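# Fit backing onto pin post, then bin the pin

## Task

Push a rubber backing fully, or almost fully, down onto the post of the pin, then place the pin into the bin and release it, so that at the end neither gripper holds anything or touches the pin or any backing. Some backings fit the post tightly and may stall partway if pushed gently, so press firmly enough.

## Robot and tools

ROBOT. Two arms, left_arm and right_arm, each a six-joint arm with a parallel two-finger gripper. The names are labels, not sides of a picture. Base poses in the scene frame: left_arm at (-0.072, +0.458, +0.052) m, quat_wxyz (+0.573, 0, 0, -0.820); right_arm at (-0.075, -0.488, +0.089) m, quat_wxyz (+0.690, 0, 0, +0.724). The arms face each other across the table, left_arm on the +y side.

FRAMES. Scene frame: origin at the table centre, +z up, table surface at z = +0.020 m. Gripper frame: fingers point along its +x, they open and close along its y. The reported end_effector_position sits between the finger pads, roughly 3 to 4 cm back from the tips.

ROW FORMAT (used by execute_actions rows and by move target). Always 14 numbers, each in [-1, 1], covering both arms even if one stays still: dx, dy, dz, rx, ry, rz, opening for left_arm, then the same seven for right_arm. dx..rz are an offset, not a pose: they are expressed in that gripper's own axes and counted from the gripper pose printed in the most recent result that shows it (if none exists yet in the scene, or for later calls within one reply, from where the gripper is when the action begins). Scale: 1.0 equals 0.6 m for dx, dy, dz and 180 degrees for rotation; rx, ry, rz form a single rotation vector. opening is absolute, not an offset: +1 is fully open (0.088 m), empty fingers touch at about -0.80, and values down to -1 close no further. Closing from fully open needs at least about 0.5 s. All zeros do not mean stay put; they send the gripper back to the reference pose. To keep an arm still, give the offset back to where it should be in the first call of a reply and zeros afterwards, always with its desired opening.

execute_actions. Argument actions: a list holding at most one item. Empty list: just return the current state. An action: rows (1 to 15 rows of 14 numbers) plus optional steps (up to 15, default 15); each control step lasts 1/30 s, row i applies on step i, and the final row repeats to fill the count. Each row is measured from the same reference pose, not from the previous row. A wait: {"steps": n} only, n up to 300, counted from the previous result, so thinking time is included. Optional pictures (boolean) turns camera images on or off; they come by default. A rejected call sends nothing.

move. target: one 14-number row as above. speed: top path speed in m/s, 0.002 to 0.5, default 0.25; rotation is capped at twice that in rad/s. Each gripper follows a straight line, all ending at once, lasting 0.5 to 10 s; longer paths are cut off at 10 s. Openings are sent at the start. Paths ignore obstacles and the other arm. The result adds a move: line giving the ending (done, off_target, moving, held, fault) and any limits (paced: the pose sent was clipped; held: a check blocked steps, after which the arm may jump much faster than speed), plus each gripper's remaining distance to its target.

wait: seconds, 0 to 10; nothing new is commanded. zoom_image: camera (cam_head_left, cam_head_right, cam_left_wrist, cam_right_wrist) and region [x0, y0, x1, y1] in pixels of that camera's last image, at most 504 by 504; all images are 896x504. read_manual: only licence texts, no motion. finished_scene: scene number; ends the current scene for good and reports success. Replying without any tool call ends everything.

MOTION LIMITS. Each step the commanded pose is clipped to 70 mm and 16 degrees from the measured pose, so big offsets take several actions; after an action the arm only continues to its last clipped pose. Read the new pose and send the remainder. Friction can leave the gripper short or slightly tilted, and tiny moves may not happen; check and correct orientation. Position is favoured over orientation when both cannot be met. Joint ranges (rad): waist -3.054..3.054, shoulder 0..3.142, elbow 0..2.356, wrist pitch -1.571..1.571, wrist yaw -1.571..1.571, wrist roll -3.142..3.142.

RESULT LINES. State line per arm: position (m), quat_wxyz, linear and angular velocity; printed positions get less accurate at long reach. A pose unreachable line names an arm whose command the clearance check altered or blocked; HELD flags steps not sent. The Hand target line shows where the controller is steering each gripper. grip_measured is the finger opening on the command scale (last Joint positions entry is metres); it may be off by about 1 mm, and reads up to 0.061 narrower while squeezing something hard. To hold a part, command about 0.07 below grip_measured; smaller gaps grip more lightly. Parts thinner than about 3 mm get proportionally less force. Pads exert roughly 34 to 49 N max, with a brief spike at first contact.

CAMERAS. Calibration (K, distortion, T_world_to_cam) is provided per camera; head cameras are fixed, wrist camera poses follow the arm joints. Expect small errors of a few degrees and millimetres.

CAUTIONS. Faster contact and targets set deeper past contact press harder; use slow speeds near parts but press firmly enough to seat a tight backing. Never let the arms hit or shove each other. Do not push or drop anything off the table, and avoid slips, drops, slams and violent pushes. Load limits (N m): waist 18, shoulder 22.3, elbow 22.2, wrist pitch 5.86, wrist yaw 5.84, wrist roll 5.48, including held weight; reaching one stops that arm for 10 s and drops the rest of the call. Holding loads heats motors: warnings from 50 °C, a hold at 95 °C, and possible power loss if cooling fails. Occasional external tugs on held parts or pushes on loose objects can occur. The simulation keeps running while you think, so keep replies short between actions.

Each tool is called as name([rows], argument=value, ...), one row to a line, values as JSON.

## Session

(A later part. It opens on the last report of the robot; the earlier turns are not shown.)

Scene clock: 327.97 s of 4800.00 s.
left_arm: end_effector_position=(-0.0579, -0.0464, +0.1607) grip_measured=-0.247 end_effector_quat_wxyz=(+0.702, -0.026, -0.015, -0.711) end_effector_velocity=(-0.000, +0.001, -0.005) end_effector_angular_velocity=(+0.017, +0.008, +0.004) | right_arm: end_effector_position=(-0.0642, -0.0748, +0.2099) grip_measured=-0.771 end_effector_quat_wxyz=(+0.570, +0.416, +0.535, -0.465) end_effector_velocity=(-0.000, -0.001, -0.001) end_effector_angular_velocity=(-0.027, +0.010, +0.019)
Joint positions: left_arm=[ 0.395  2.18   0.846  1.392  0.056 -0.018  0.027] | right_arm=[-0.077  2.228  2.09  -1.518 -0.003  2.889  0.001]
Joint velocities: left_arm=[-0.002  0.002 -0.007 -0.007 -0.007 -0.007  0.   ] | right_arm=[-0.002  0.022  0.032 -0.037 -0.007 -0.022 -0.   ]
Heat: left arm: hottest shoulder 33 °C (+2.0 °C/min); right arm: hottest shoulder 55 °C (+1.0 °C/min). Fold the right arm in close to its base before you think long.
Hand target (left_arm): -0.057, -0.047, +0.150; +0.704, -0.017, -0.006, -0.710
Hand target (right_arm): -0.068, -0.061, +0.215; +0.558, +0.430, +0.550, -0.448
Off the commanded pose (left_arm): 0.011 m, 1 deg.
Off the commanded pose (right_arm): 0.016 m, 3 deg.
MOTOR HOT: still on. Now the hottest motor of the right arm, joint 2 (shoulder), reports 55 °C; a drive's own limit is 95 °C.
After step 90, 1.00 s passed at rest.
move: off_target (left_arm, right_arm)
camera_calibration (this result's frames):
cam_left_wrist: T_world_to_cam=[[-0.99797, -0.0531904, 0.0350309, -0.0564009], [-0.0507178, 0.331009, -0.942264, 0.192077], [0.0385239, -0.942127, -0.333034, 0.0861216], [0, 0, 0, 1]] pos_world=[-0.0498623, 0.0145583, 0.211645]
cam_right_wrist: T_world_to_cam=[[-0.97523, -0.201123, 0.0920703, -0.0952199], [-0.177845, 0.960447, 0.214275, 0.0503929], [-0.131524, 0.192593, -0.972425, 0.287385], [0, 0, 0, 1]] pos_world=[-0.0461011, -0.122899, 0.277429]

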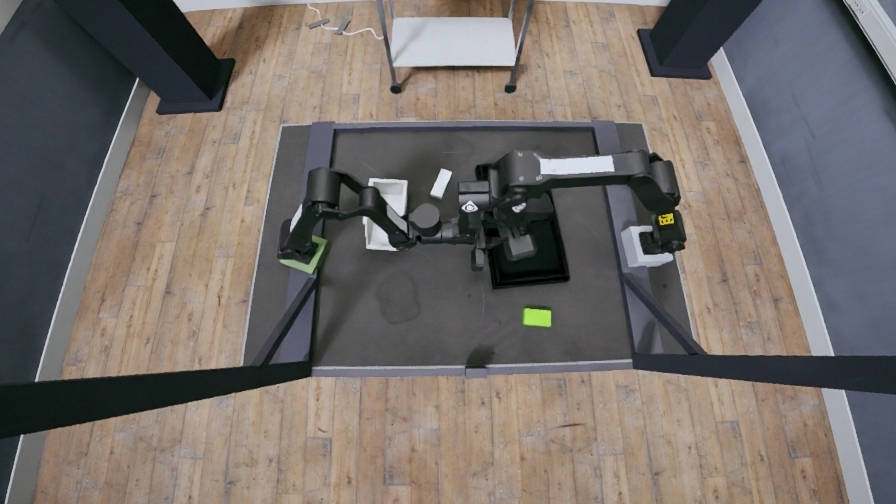

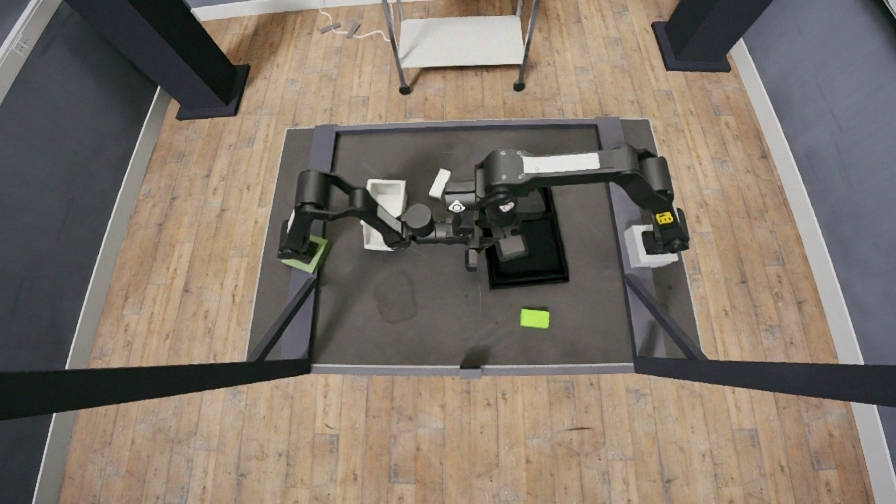

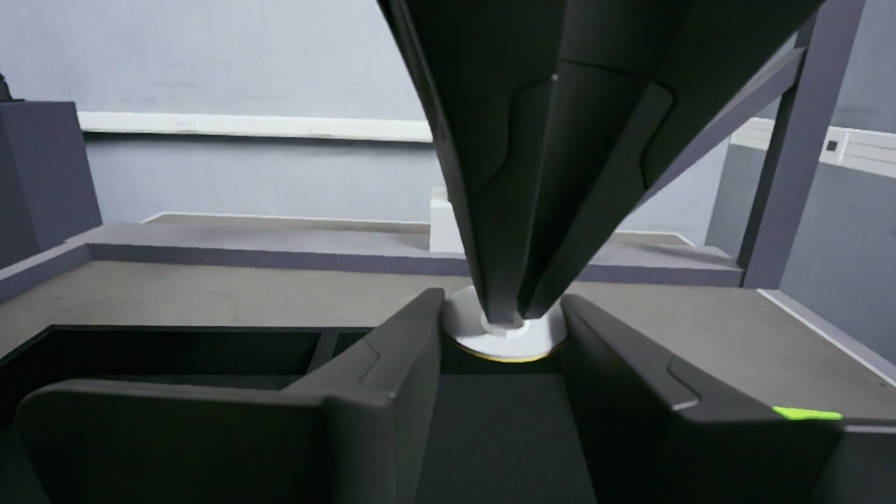

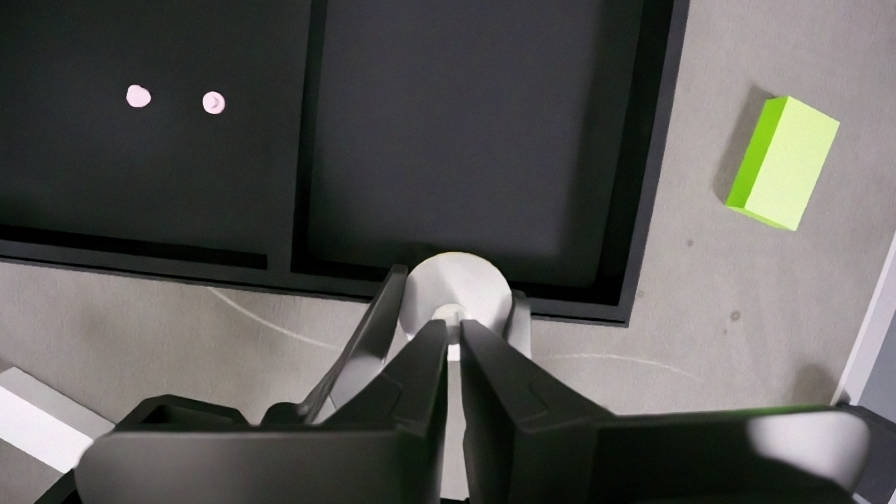

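move(target=[0,0,0,0,0,0,-0.4,0,0,0,0,0,0,-0.82])

move(target=[0,0,0,0,0,0,0.2,0,0,0,0,0,0,-0.82])

move(target=[-0.25,0,0,0,0,0,0.2,0,0,0,0,0,0,-0.82])

move(target=[0,0,0.22,0,0,0,0.2,-0.15,0,0.04,0,0.5,0,-0.82], speed=0.2)

Scene clock: 336.90 s of 4800.00 s.
left_arm: end_effector_position=(-0.0579, -0.0463, +0.1612) grip_measured=-0.247 end_effector_quat_wxyz=(+0.702, -0.027, -0.016, -0.711) end_effector_velocity=(-0.000, +0.001, +0.002) end_effector_angular_velocity=(-0.007, +0.007, +0.004) | right_arm: end_effector_position=(-0.0642, -0.0764, +0.2098) grip_measured=-0.771 end_effector_quat_wxyz=(+0.572, +0.413, +0.533, -0.468) end_effector_velocity=(-0.002, +0.000, +0.001) end_effector_angular_velocity=(+0.008, +0.021, -0.012)
Joint positions: left_arm=[ 0.395  2.18   0.846  1.395  0.056 -0.018  0.027] | right_arm=[-0.077  2.231  2.092 -1.528 -0.002  2.889  0.001]
Joint velocities: left_arm=[-0.002 -0.002 -0.002  0.007 -0.007 -0.007 -0.   ] | right_arm=[-0.002 -0.007 -0.007  0.007 -0.022  0.007 -0.   ]
Heat: left arm: hottest shoulder 32 °C (+1.0 °C/min); right arm: hottest shoulder 55 °C (-2.1 °C/min). Fold the right arm in close to its base before you think long.
Hand target (left_arm): -0.058, -0.046, +0.161; +0.702, -0.026, -0.015, -0.711
Hand target (right_arm): -0.064, -0.075, +0.210; +0.570, +0.416, +0.535, -0.465
Off the commanded pose (left_arm): 0.000 m, 0 deg.
Off the commanded pose (right_arm): 0.002 m, 1 deg.
MOTOR HOT: still on. Now the hottest motor of the right arm, joint 2 (shoulder), reports 55 °C; a drive's own limit is 95 °C.
After step 90, 5.23 s passed at rest.
move: done
camera_calibration (this result's frames):
cam_left_wrist: T_world_to_cam=[[-0.997974, -0.0530969, 0.0350553, -0.0564148], [-0.0506069, 0.328494, -0.943149, 0.192479], [0.0385629, -0.943013, -0.330515, 0.0859378], [0, 0, 0, 1]] pos_world=[-0.0498738, 0.0148169, 0.211918]
cam_right_wrist: T_world_to_cam=[[-0.975233, -0.200269, 0.0938747, -0.0958361], [-0.177902, 0.962442, 0.205078, 0.0540336], [-0.13142, 0.183299, -0.974233, 0.287289], [0, 0, 0, 1]] pos_world=[-0.0460945, -0.123857, 0.277801]

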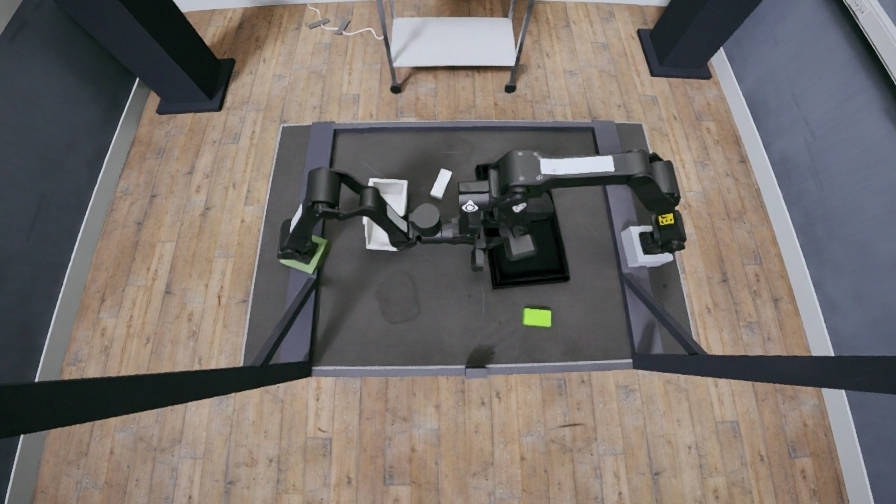

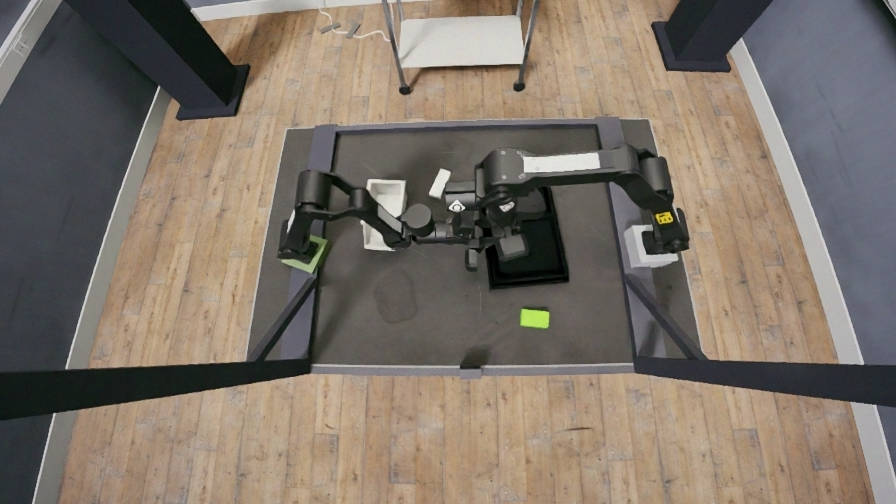

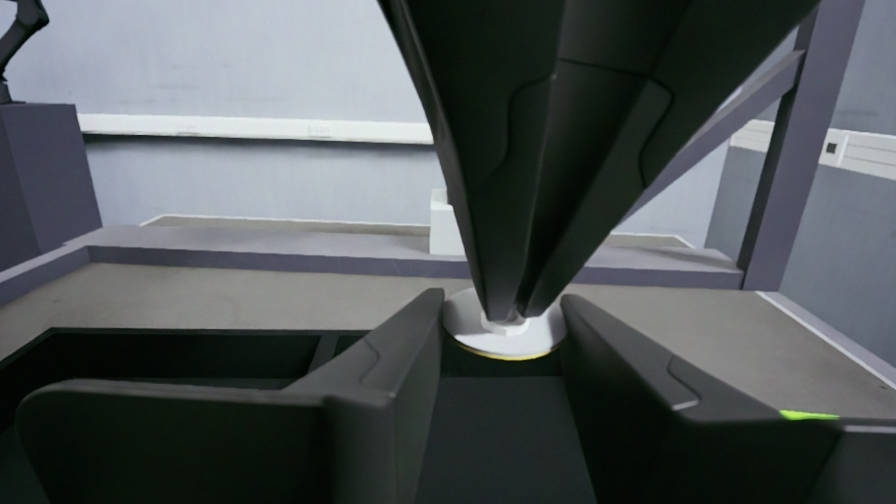

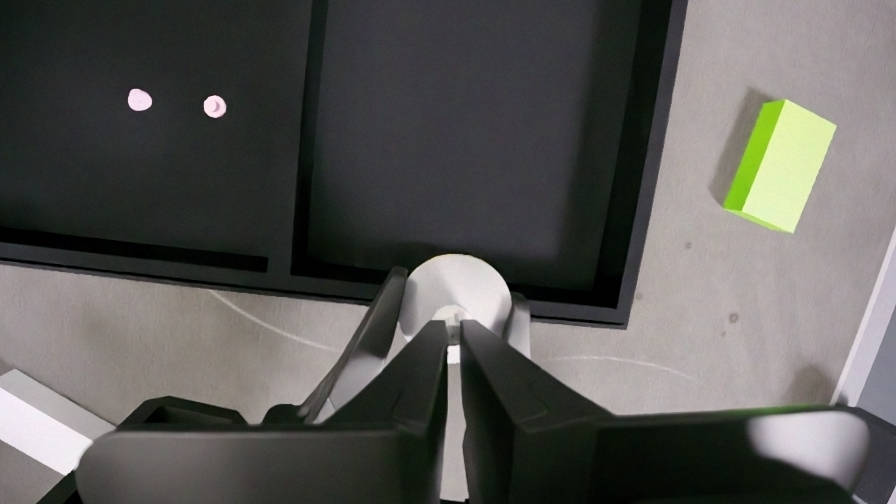

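Scene clock: 337.60 s of 4800.00 s.
left_arm: end_effector_position=(-0.0579, -0.0463, +0.1611) grip_measured=+0.196 end_effector_quat_wxyz=(+0.702, -0.027, -0.016, -0.711) end_effector_velocity=(-0.000, +0.000, -0.004) end_effector_angular_velocity=(+0.022, +0.009, +0.004) | right_arm: end_effector_position=(-0.0642, -0.0758, +0.2098) grip_measured=-0.771 end_effector_quat_wxyz=(+0.571, +0.414, +0.533, -0.467) end_effector_velocity=(-0.000, -0.003, -0.001) end_effector_angular_velocity=(-0.012, +0.007, -0.010)
Joint positions: left_arm=[ 0.395  2.18   0.846  1.395  0.056 -0.018  0.049] | right_arm=[-0.077  2.231  2.092 -1.525 -0.002  2.889  0.001]
Joint velocities: left_arm=[-0.002 -0.002 -0.002 -0.022 -0.007 -0.007  0.001] | right_arm=[-0.002 -0.002 -0.007 -0.007 -0.007  0.007 -0.   ]
Heat: left arm: hottest shoulder 32 °C (+1.0 °C/min); right arm: hottest shoulder 55 °C (-2.0 °C/min). Fold the right arm in close to its base before you think long.
Hand target (left_arm): -0.058, -0.046, +0.161; +0.702, -0.027, -0.016, -0.711
Hand target (right_arm): -0.064, -0.076, +0.210; +0.572, +0.413, +0.533, -0.468
Off the commanded pose (left_arm): 0.000 m, 0 deg.
Off the commanded pose (right_arm): 0.001 m, 0 deg.
MOTOR HOT: still on. Now the hottest motor of the right arm, joint 2 (shoulder), reports 55 °C; a drive's own limit is 95 °C.
move: done
camera_calibration (this result's frames):
cam_left_wrist: T_world_to_cam=[[-0.997973, -0.0531103, 0.0350518, -0.056412], [-0.0506227, 0.328853, -0.943023, 0.192398], [0.0385574, -0.942886, -0.330875, 0.0859691], [0, 0, 0, 1]] pos_world=[-0.0498727, 0.0147925, 0.211858]
cam_right_wrist: T_world_to_cam=[[-0.97524, -0.200519, 0.0932671, -0.0955911], [-0.177917, 0.961891, 0.207634, 0.0529109], [-0.131347, 0.185899, -0.97375, 0.287232], [0, 0, 0, 1]] pos_world=[-0.0460834, -0.123458, 0.277621]

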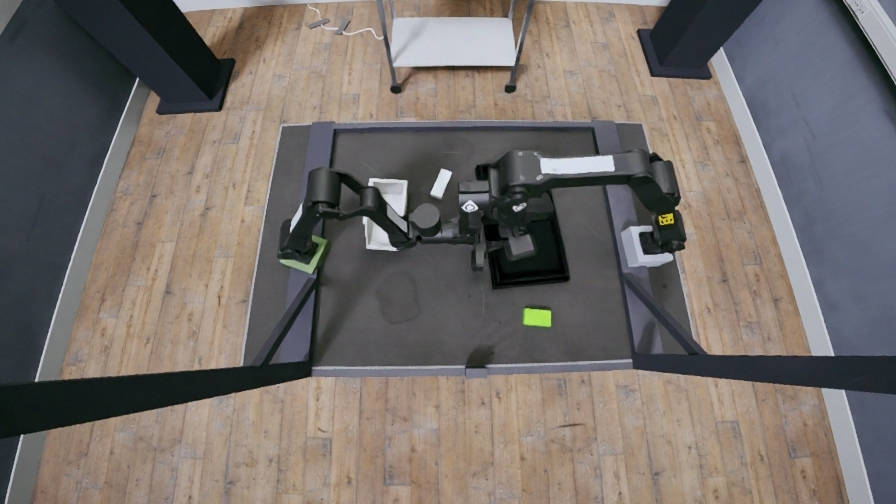

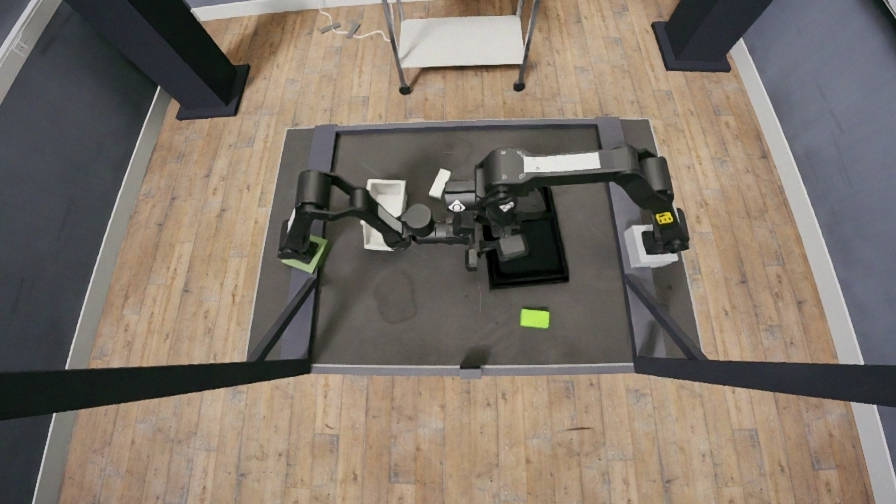

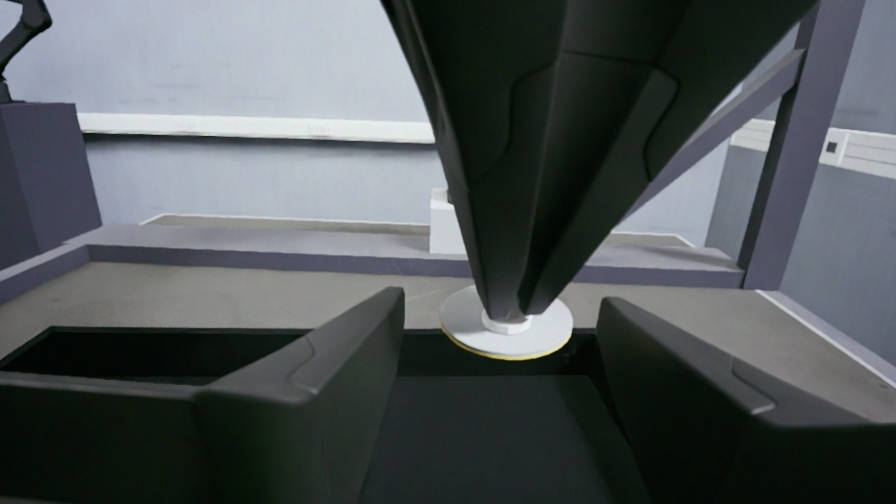

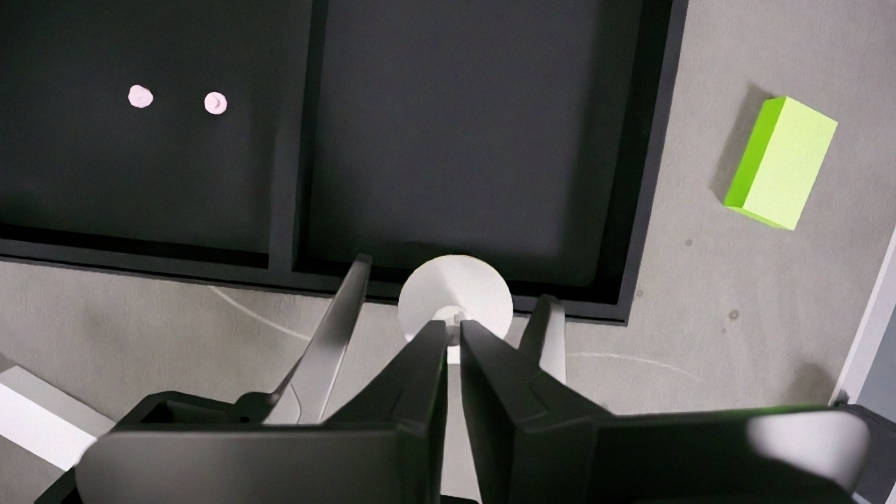

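Scene clock: 338.83 s of 4800.00 s.
left_arm: end_effector_position=(-0.0555, +0.1013, +0.1487) grip_measured=+0.198 end_effector_quat_wxyz=(+0.702, +0.014, +0.028, -0.712) end_effector_velocity=(-0.001, +0.003, -0.006) end_effector_angular_velocity=(+0.027, +0.010, -0.004) | right_arm: end_effector_position=(-0.0642, -0.0758, +0.2098) grip_measured=-0.771 end_effector_quat_wxyz=(+0.571, +0.414, +0.533, -0.467) end_effector_velocity=(+0.002, -0.002, +0.001) end_effector_angular_velocity=(-0.007, +0.010, +0.014)
Joint positions: left_arm=[ 0.439  1.847  0.226  1.56   0.102 -0.014  0.049] | right_arm=[-0.077  2.231  2.092 -1.525 -0.002  2.889  0.001]
Joint velocities: left_arm=[ 0.002 -0.007 -0.012 -0.022  0.007 -0.007 -0.001] | right_arm=[-0.007 -0.002 -0.002 -0.007 -0.007 -0.022 -0.   ]
Heat: left arm: hottest shoulder 33 °C (+2.0 °C/min); right arm: hottest shoulder 55 °C (-2.0 °C/min). Fold the right arm in close to its base before you think long.
Hand target (left_arm): -0.055, +0.104, +0.151; +0.702, +0.014, +0.024, -0.712
Hand target (right_arm): -0.064, -0.076, +0.210; +0.571, +0.414, +0.533, -0.467
Off the commanded pose (left_arm): 0.004 m, 7 deg.
Off the commanded pose (right_arm): 0.000 m, 0 deg.
MOTOR HOT: still on. Now the hottest motor of the right arm, joint 2 (shoulder), reports 55 °C; a drive's own limit is 95 °C.
joint sent to its limit (left arm) — the command would take joint 4 (wrist pitch) past its upper limit, so that joint was sent only as far as its limit.
move: off_target (left_arm)
camera_calibration (this result's frames):
cam_left_wrist: T_world_to_cam=[[-0.99794, -0.0552125, 0.0326784, -0.0452053], [-0.0536964, 0.439992, -0.896395, 0.113969], [0.035114, -0.896303, -0.44205, 0.232569], [0, 0, 0, 1]] pos_world=[-0.0471588, 0.155811, 0.206445]
cam_right_wrist: T_world_to_cam=[[-0.97524, -0.200519, 0.0932671, -0.0955911], [-0.177917, 0.961891, 0.207634, 0.0529109], [-0.131347, 0.185899, -0.97375, 0.287232], [0, 0, 0, 1]] pos_world=[-0.0460834, -0.123458, 0.277621]

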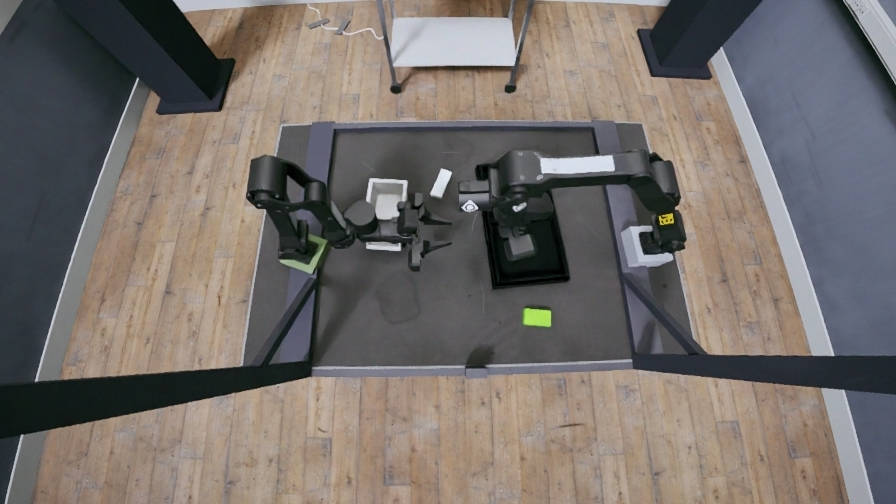

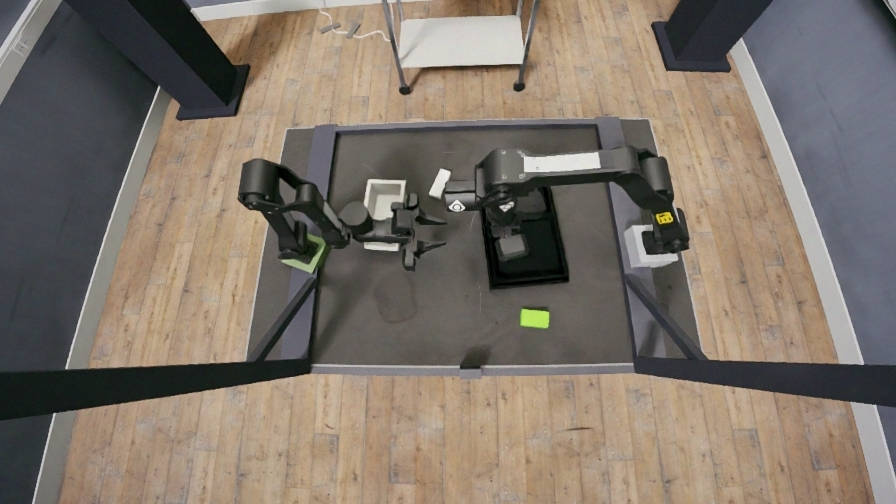

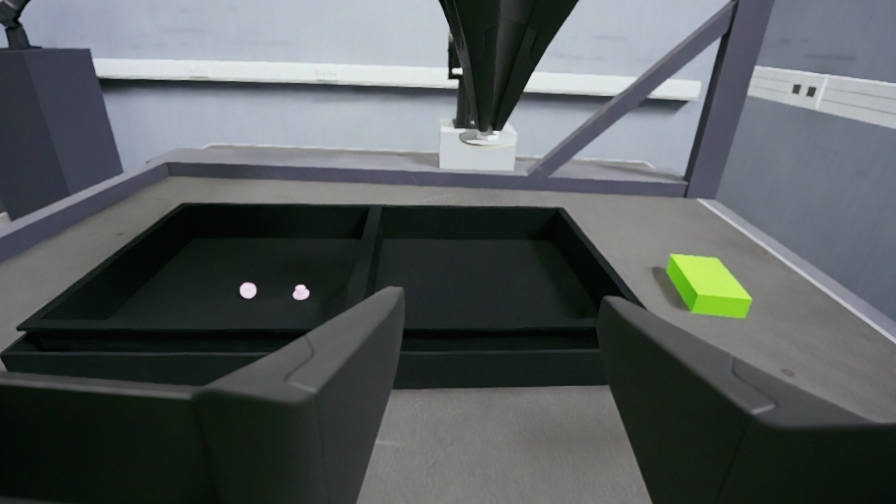

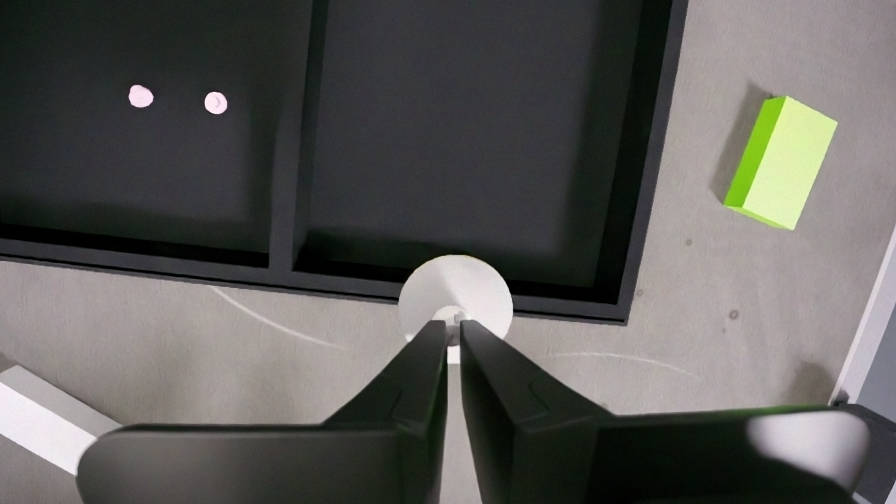

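Scene clock: 343.23 s of 4800.00 s.
left_arm: end_effector_position=(-0.0544, +0.0952, +0.2707) grip_measured=+0.198 end_effector_quat_wxyz=(+0.702, +0.021, +0.036, -0.711) end_effector_velocity=(+0.000, +0.000, +0.000) end_effector_angular_velocity=(+0.002, -0.008, +0.004) | right_arm: end_effector_position=(-0.0594, -0.0898, +0.3081) grip_measured=-0.771 end_effector_quat_wxyz=(+0.027, +0.626, +0.779, -0.026) end_effector_velocity=(-0.000, -0.001, +0.001) end_effector_angular_velocity=(+0.017, +0.017, -0.006)
Joint positions: left_arm=[ 0.442  1.182  0.484  0.617  0.104 -0.014  0.049] | right_arm=[-0.238  1.385  0.615  0.689 -0.406  3.117  0.001]
Joint velocities: left_arm=[-0.002 -0.002  0.002 -0.007 -0.007  0.007  0.   ] | right_arm=[ 0.002  0.002 -0.012  0.037  0.007  0.022 -0.   ]
Heat: left arm: hottest shoulder 32 °C (+1.0 °C/min); right arm: hottest shoulder 54 °C (-3.0 °C/min). Fold the right arm in close to its base before you think long.
Hand target (left_arm): -0.054, +0.095, +0.280; +0.702, +0.014, +0.028, -0.711
Hand target (right_arm): -0.059, -0.090, +0.300; +0.029, +0.626, +0.779, -0.035
Off the commanded pose (left_arm): 0.010 m, 1 deg.
Off the commanded pose (right_arm): 0.007 m, 1 deg.
MOTOR HOT: still on. Now the hottest motor of the right arm, joint 2 (shoulder), reports 54 °C; a drive's own limit is 95 °C.
move: off_target (left_arm)
camera_calibration (this result's frames):
cam_left_wrist: T_world_to_cam=[[-0.997852, -0.0562891, 0.0335189, -0.0485619], [-0.0556614, 0.458594, -0.886901, 0.221597], [0.0345513, -0.886861, -0.460742, 0.285093], [0, 0, 0, 1]] pos_world=[-0.0459735, 0.148481, 0.329517]
cam_right_wrist: T_world_to_cam=[[-0.959231, -0.281352, 0.0267792, -0.0886949], [0.0884237, -0.208767, 0.97396, -0.278584], [-0.268435, 0.93662, 0.225134, 0.0761553], [0, 0, 0, 1]] pos_world=[-0.0400027, -0.154442, 0.256559]

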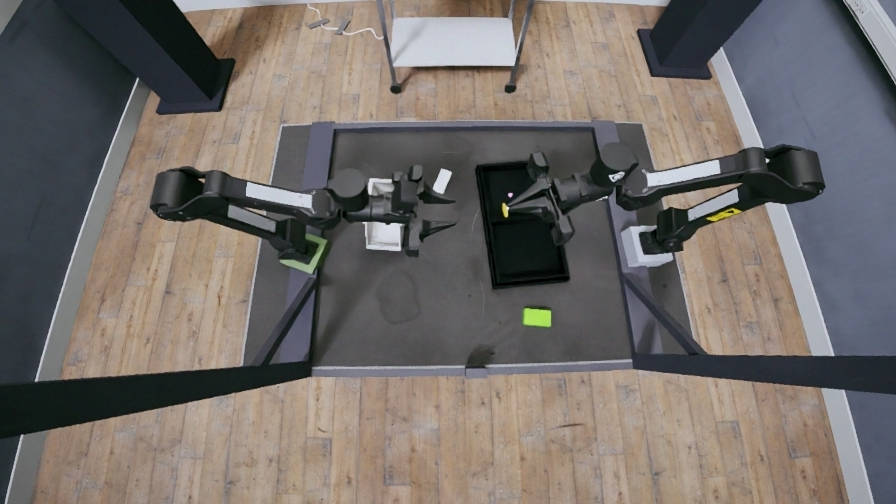

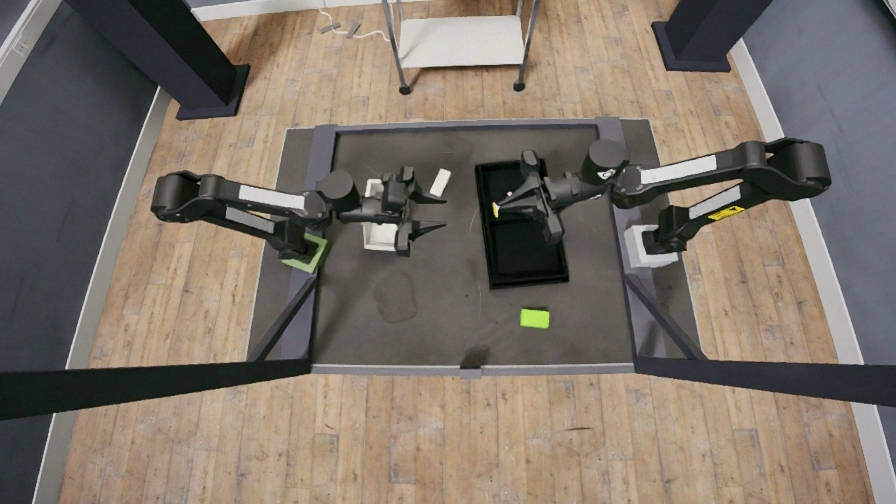

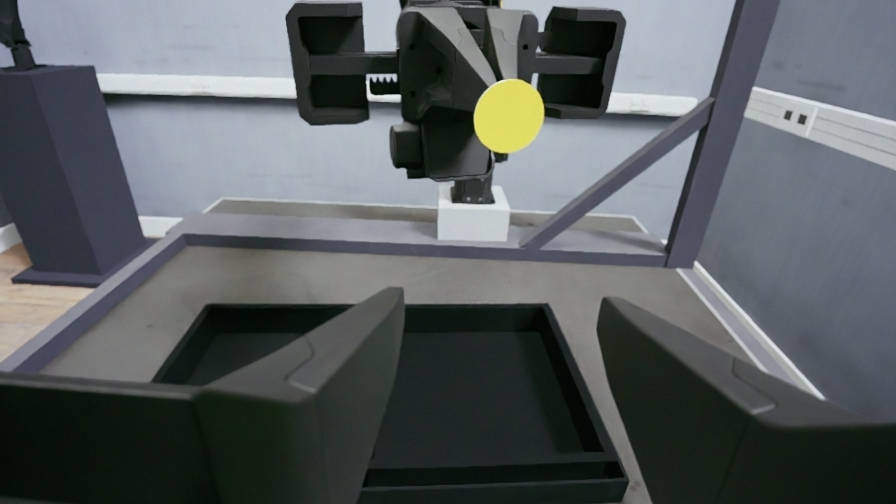

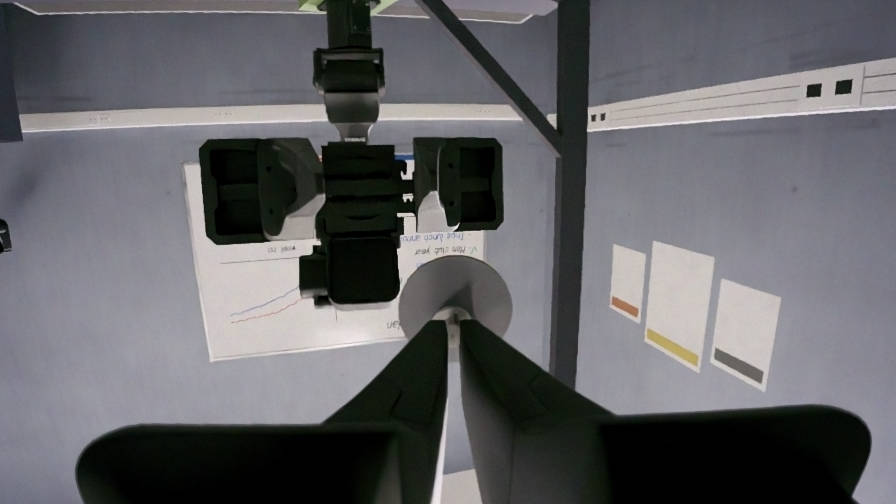

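move(target=[0.07,-0.008,0.075,0,-0.028,0,0.2,0.05,0.01,0,0,0.02,0.069,-0.82], speed=0.15)

Scene clock: 347.67 s of 4800.00 s.
left_arm: end_effector_position=(-0.0591, +0.0534, +0.3089) grip_measured=+0.198 end_effector_quat_wxyz=(+0.703, -0.006, +0.007, -0.712) end_effector_velocity=(-0.002, -0.001, -0.003) end_effector_angular_velocity=(+0.012, +0.008, +0.000) | right_arm: end_effector_position=(-0.0593, -0.0621, +0.3062) grip_measured=-0.771 end_effector_quat_wxyz=(+0.008, +0.707, +0.708, -0.002) end_effector_velocity=(+0.004, +0.001, -0.002) end_effector_angular_velocity=(-0.007, -0.007, -0.024)
Joint positions: left_arm=[ 0.408  1.327  0.669  0.657  0.07  -0.018  0.049] | right_arm=[-0.108  1.508  0.646  0.847 -0.061  3.132  0.001]
Joint velocities: left_arm=[-0.007  0.007  0.002 -0.007 -0.007 -0.007 -0.   ] | right_arm=[-0.002  0.002  0.002 -0.007  0.022 -0.007 -0.   ]
Heat: left arm: hottest shoulder 32 °C (+1.0 °C/min); right arm: hottest shoulder 52 °C (-5.1 °C/min). Fold the right arm in close to its base before you think long.
Hand target (left_arm): -0.060, +0.050, +0.313; +0.702, -0.010, +0.005, -0.712
Hand target (right_arm): -0.060, -0.059, +0.306; +0.007, +0.707, +0.707, -0.003
Off the commanded pose (left_arm): 0.005 m, 1 deg.
Off the commanded pose (right_arm): 0.003 m, 0 deg.
MOTOR HOT: still on. Now the hottest motor of the right arm, joint 2 (shoulder), reports 52 °C; a drive's own limit is 95 °C.
joint sent to its limit (right arm) — the command would take joint 6 (wrist roll) past its upper limit, so that joint was sent only as far as its limit.
After step 90, 0.23 s passed at rest.
move: done
camera_calibration (this result's frames):
cam_left_wrist: T_world_to_cam=[[-0.997919, -0.0545074, 0.0344397, -0.0572363], [-0.0529002, 0.386797, -0.920646, 0.288814], [0.0368609, -0.920553, -0.388876, 0.245502], [0, 0, 0, 1]] pos_world=[-0.0508883, 0.111165, 0.363337]
cam_right_wrist: T_world_to_cam=[[-0.997455, -0.0709834, 0.0067459, -0.0637935], [0.0264894, -0.281058, 0.959325, -0.274663], [-0.0662002, 0.957062, 0.282223, 0.0464398], [0, 0, 0, 1]] pos_world=[-0.0532811, -0.12617, 0.250815]

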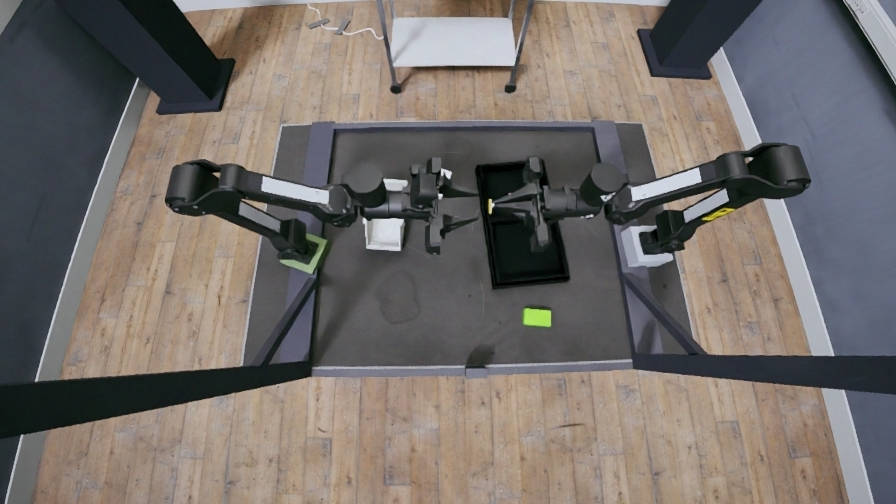

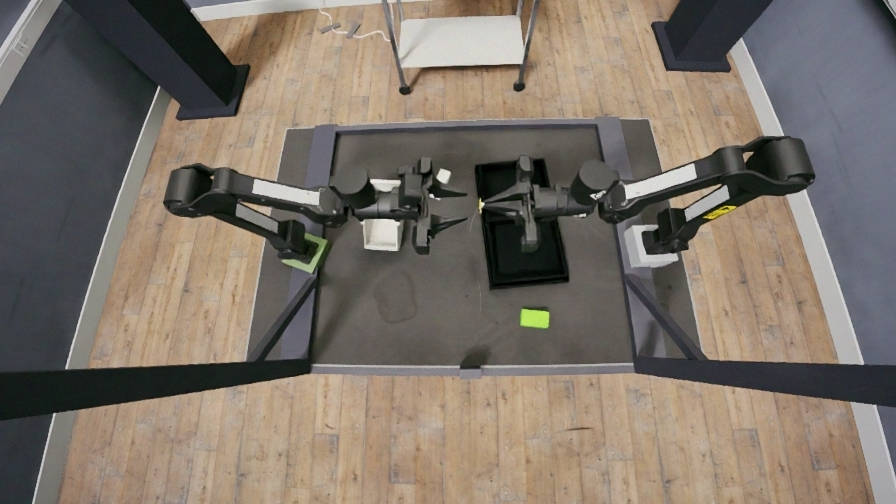

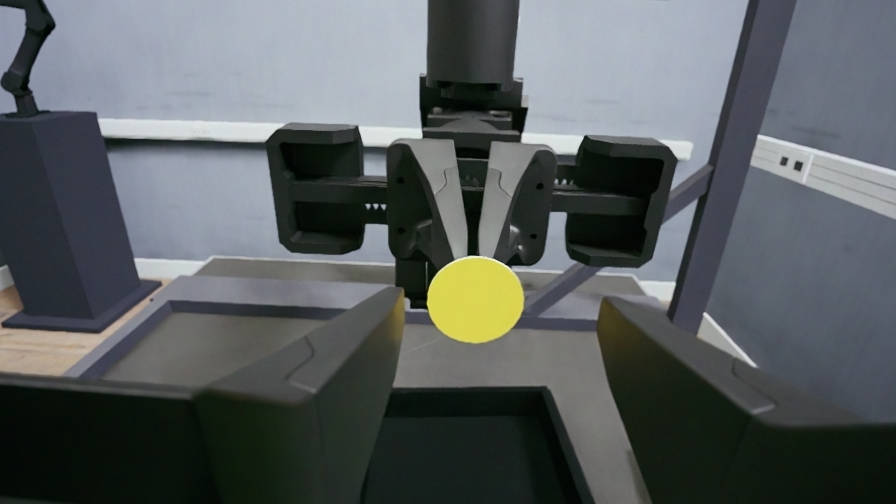

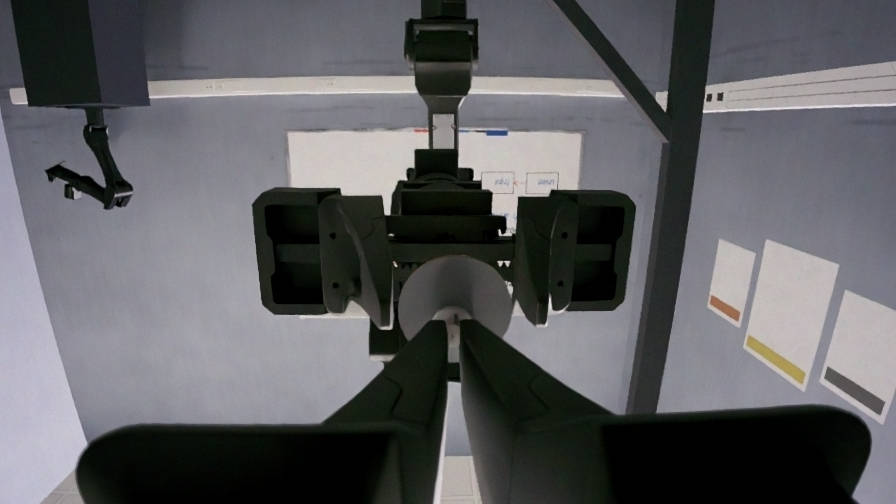

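move(target=[0.05,0.008,-0.015,0,0,0,0.2,0,0,0,0,0,0,-0.82], speed=0.08)

Scene clock: 354.00 s of 4800.00 s.
left_arm: end_effector_position=(-0.0560, +0.0267, +0.2976) grip_measured=+0.198 end_effector_quat_wxyz=(+0.703, -0.003, +0.009, -0.712) end_effector_velocity=(-0.002, -0.003, -0.003) end_effector_angular_velocity=(+0.012, +0.008, +0.000) | right_arm: end_effector_position=(-0.0592, -0.0619, +0.3061) grip_measured=-0.771 end_effector_quat_wxyz=(+0.008, +0.707, +0.707, -0.002) end_effector_velocity=(+0.002, -0.001, -0.002) end_effector_angular_velocity=(-0.007, +0.008, -0.000)
Joint positions: left_arm=[ 0.414  1.461  0.732  0.721  0.076 -0.018  0.049] | right_arm=[-0.107  1.509  0.646  0.849 -0.058  3.132  0.001]
Joint velocities: left_arm=[-0.007  0.012  0.007 -0.007 -0.007 -0.007 -0.   ] | right_arm=[-0.007 -0.002 -0.002 -0.007 -0.007  0.007 -0.   ]
Heat: left arm: hottest shoulder 31 °C (+0.0 °C/min); right arm: hottest shoulder 50 °C (-6.1 °C/min). Fold the right arm in close to its base before you think long.
Hand target (left_arm): -0.055, +0.023, +0.300; +0.703, -0.006, +0.007, -0.712
Hand target (right_arm): -0.059, -0.062, +0.306; +0.008, +0.707, +0.708, -0.002
Off the commanded pose (left_arm): 0.004 m, 0 deg.
Off the commanded pose (right_arm): 0.000 m, 0 deg.
MOTOR HOT: still on. Now the hottest motor of the right arm, joint 2 (shoulder), reports 50 °C; a drive's own limit is 95 °C.
After step 90, 2.47 s passed at rest.
move: done
camera_calibration (this result's frames):
cam_left_wrist: T_world_to_cam=[[-0.997904, -0.0547437, 0.0345034, -0.0551826], [-0.0533037, 0.393097, -0.917951, 0.287868], [0.0366888, -0.917866, -0.395191, 0.218271], [0, 0, 0, 1]] pos_world=[-0.0477306, 0.0841631, 0.352412]
cam_right_wrist: T_world_to_cam=[[-0.997562, -0.0694641, 0.0066647, -0.0636359], [0.0260078, -0.281462, 0.95922, -0.274576], [-0.0647555, 0.957055, 0.282582, 0.0462384], [0, 0, 0, 1]] pos_world=[-0.0533454, -0.125956, 0.250736]

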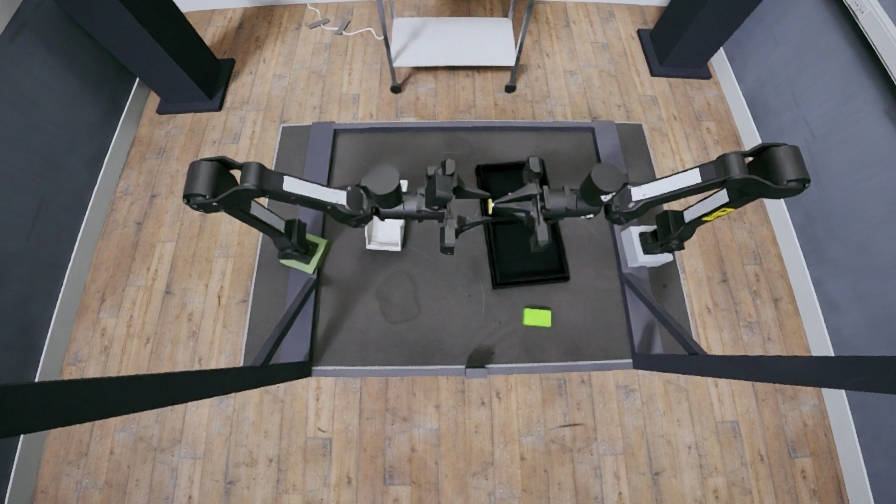

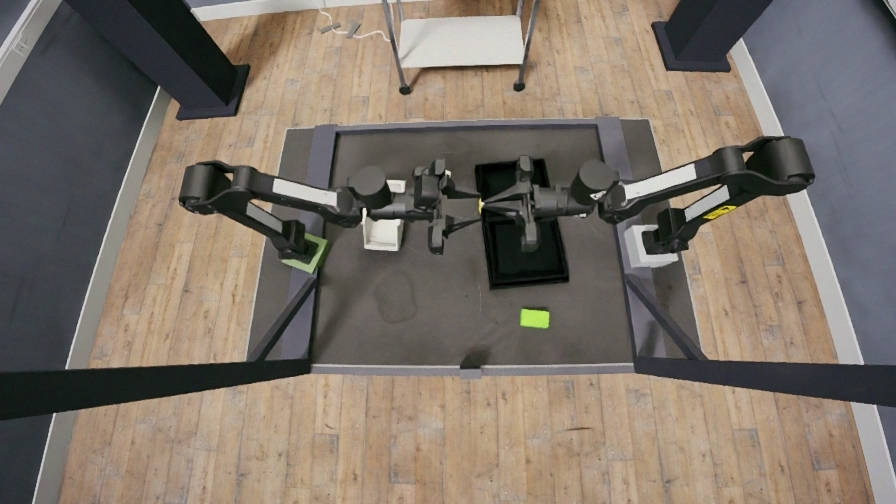

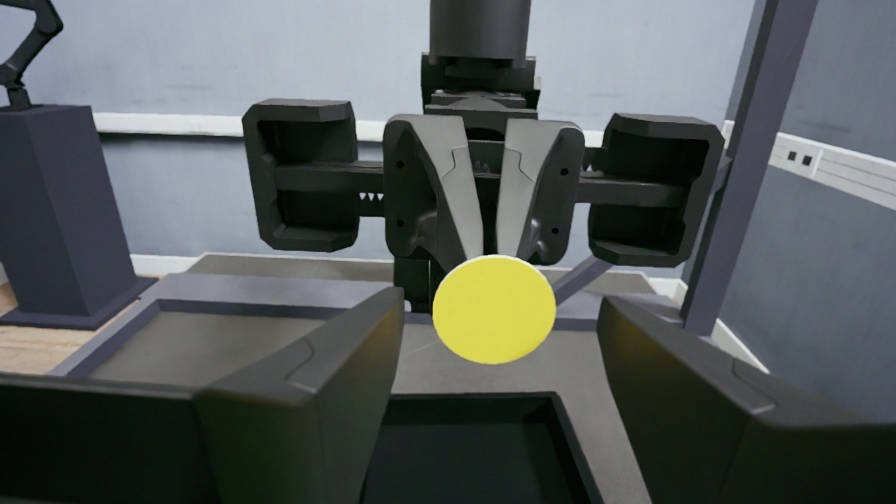

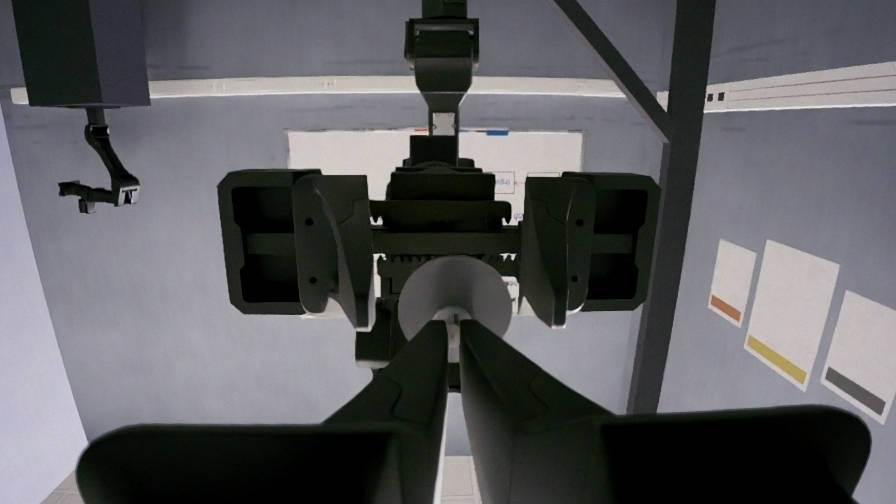

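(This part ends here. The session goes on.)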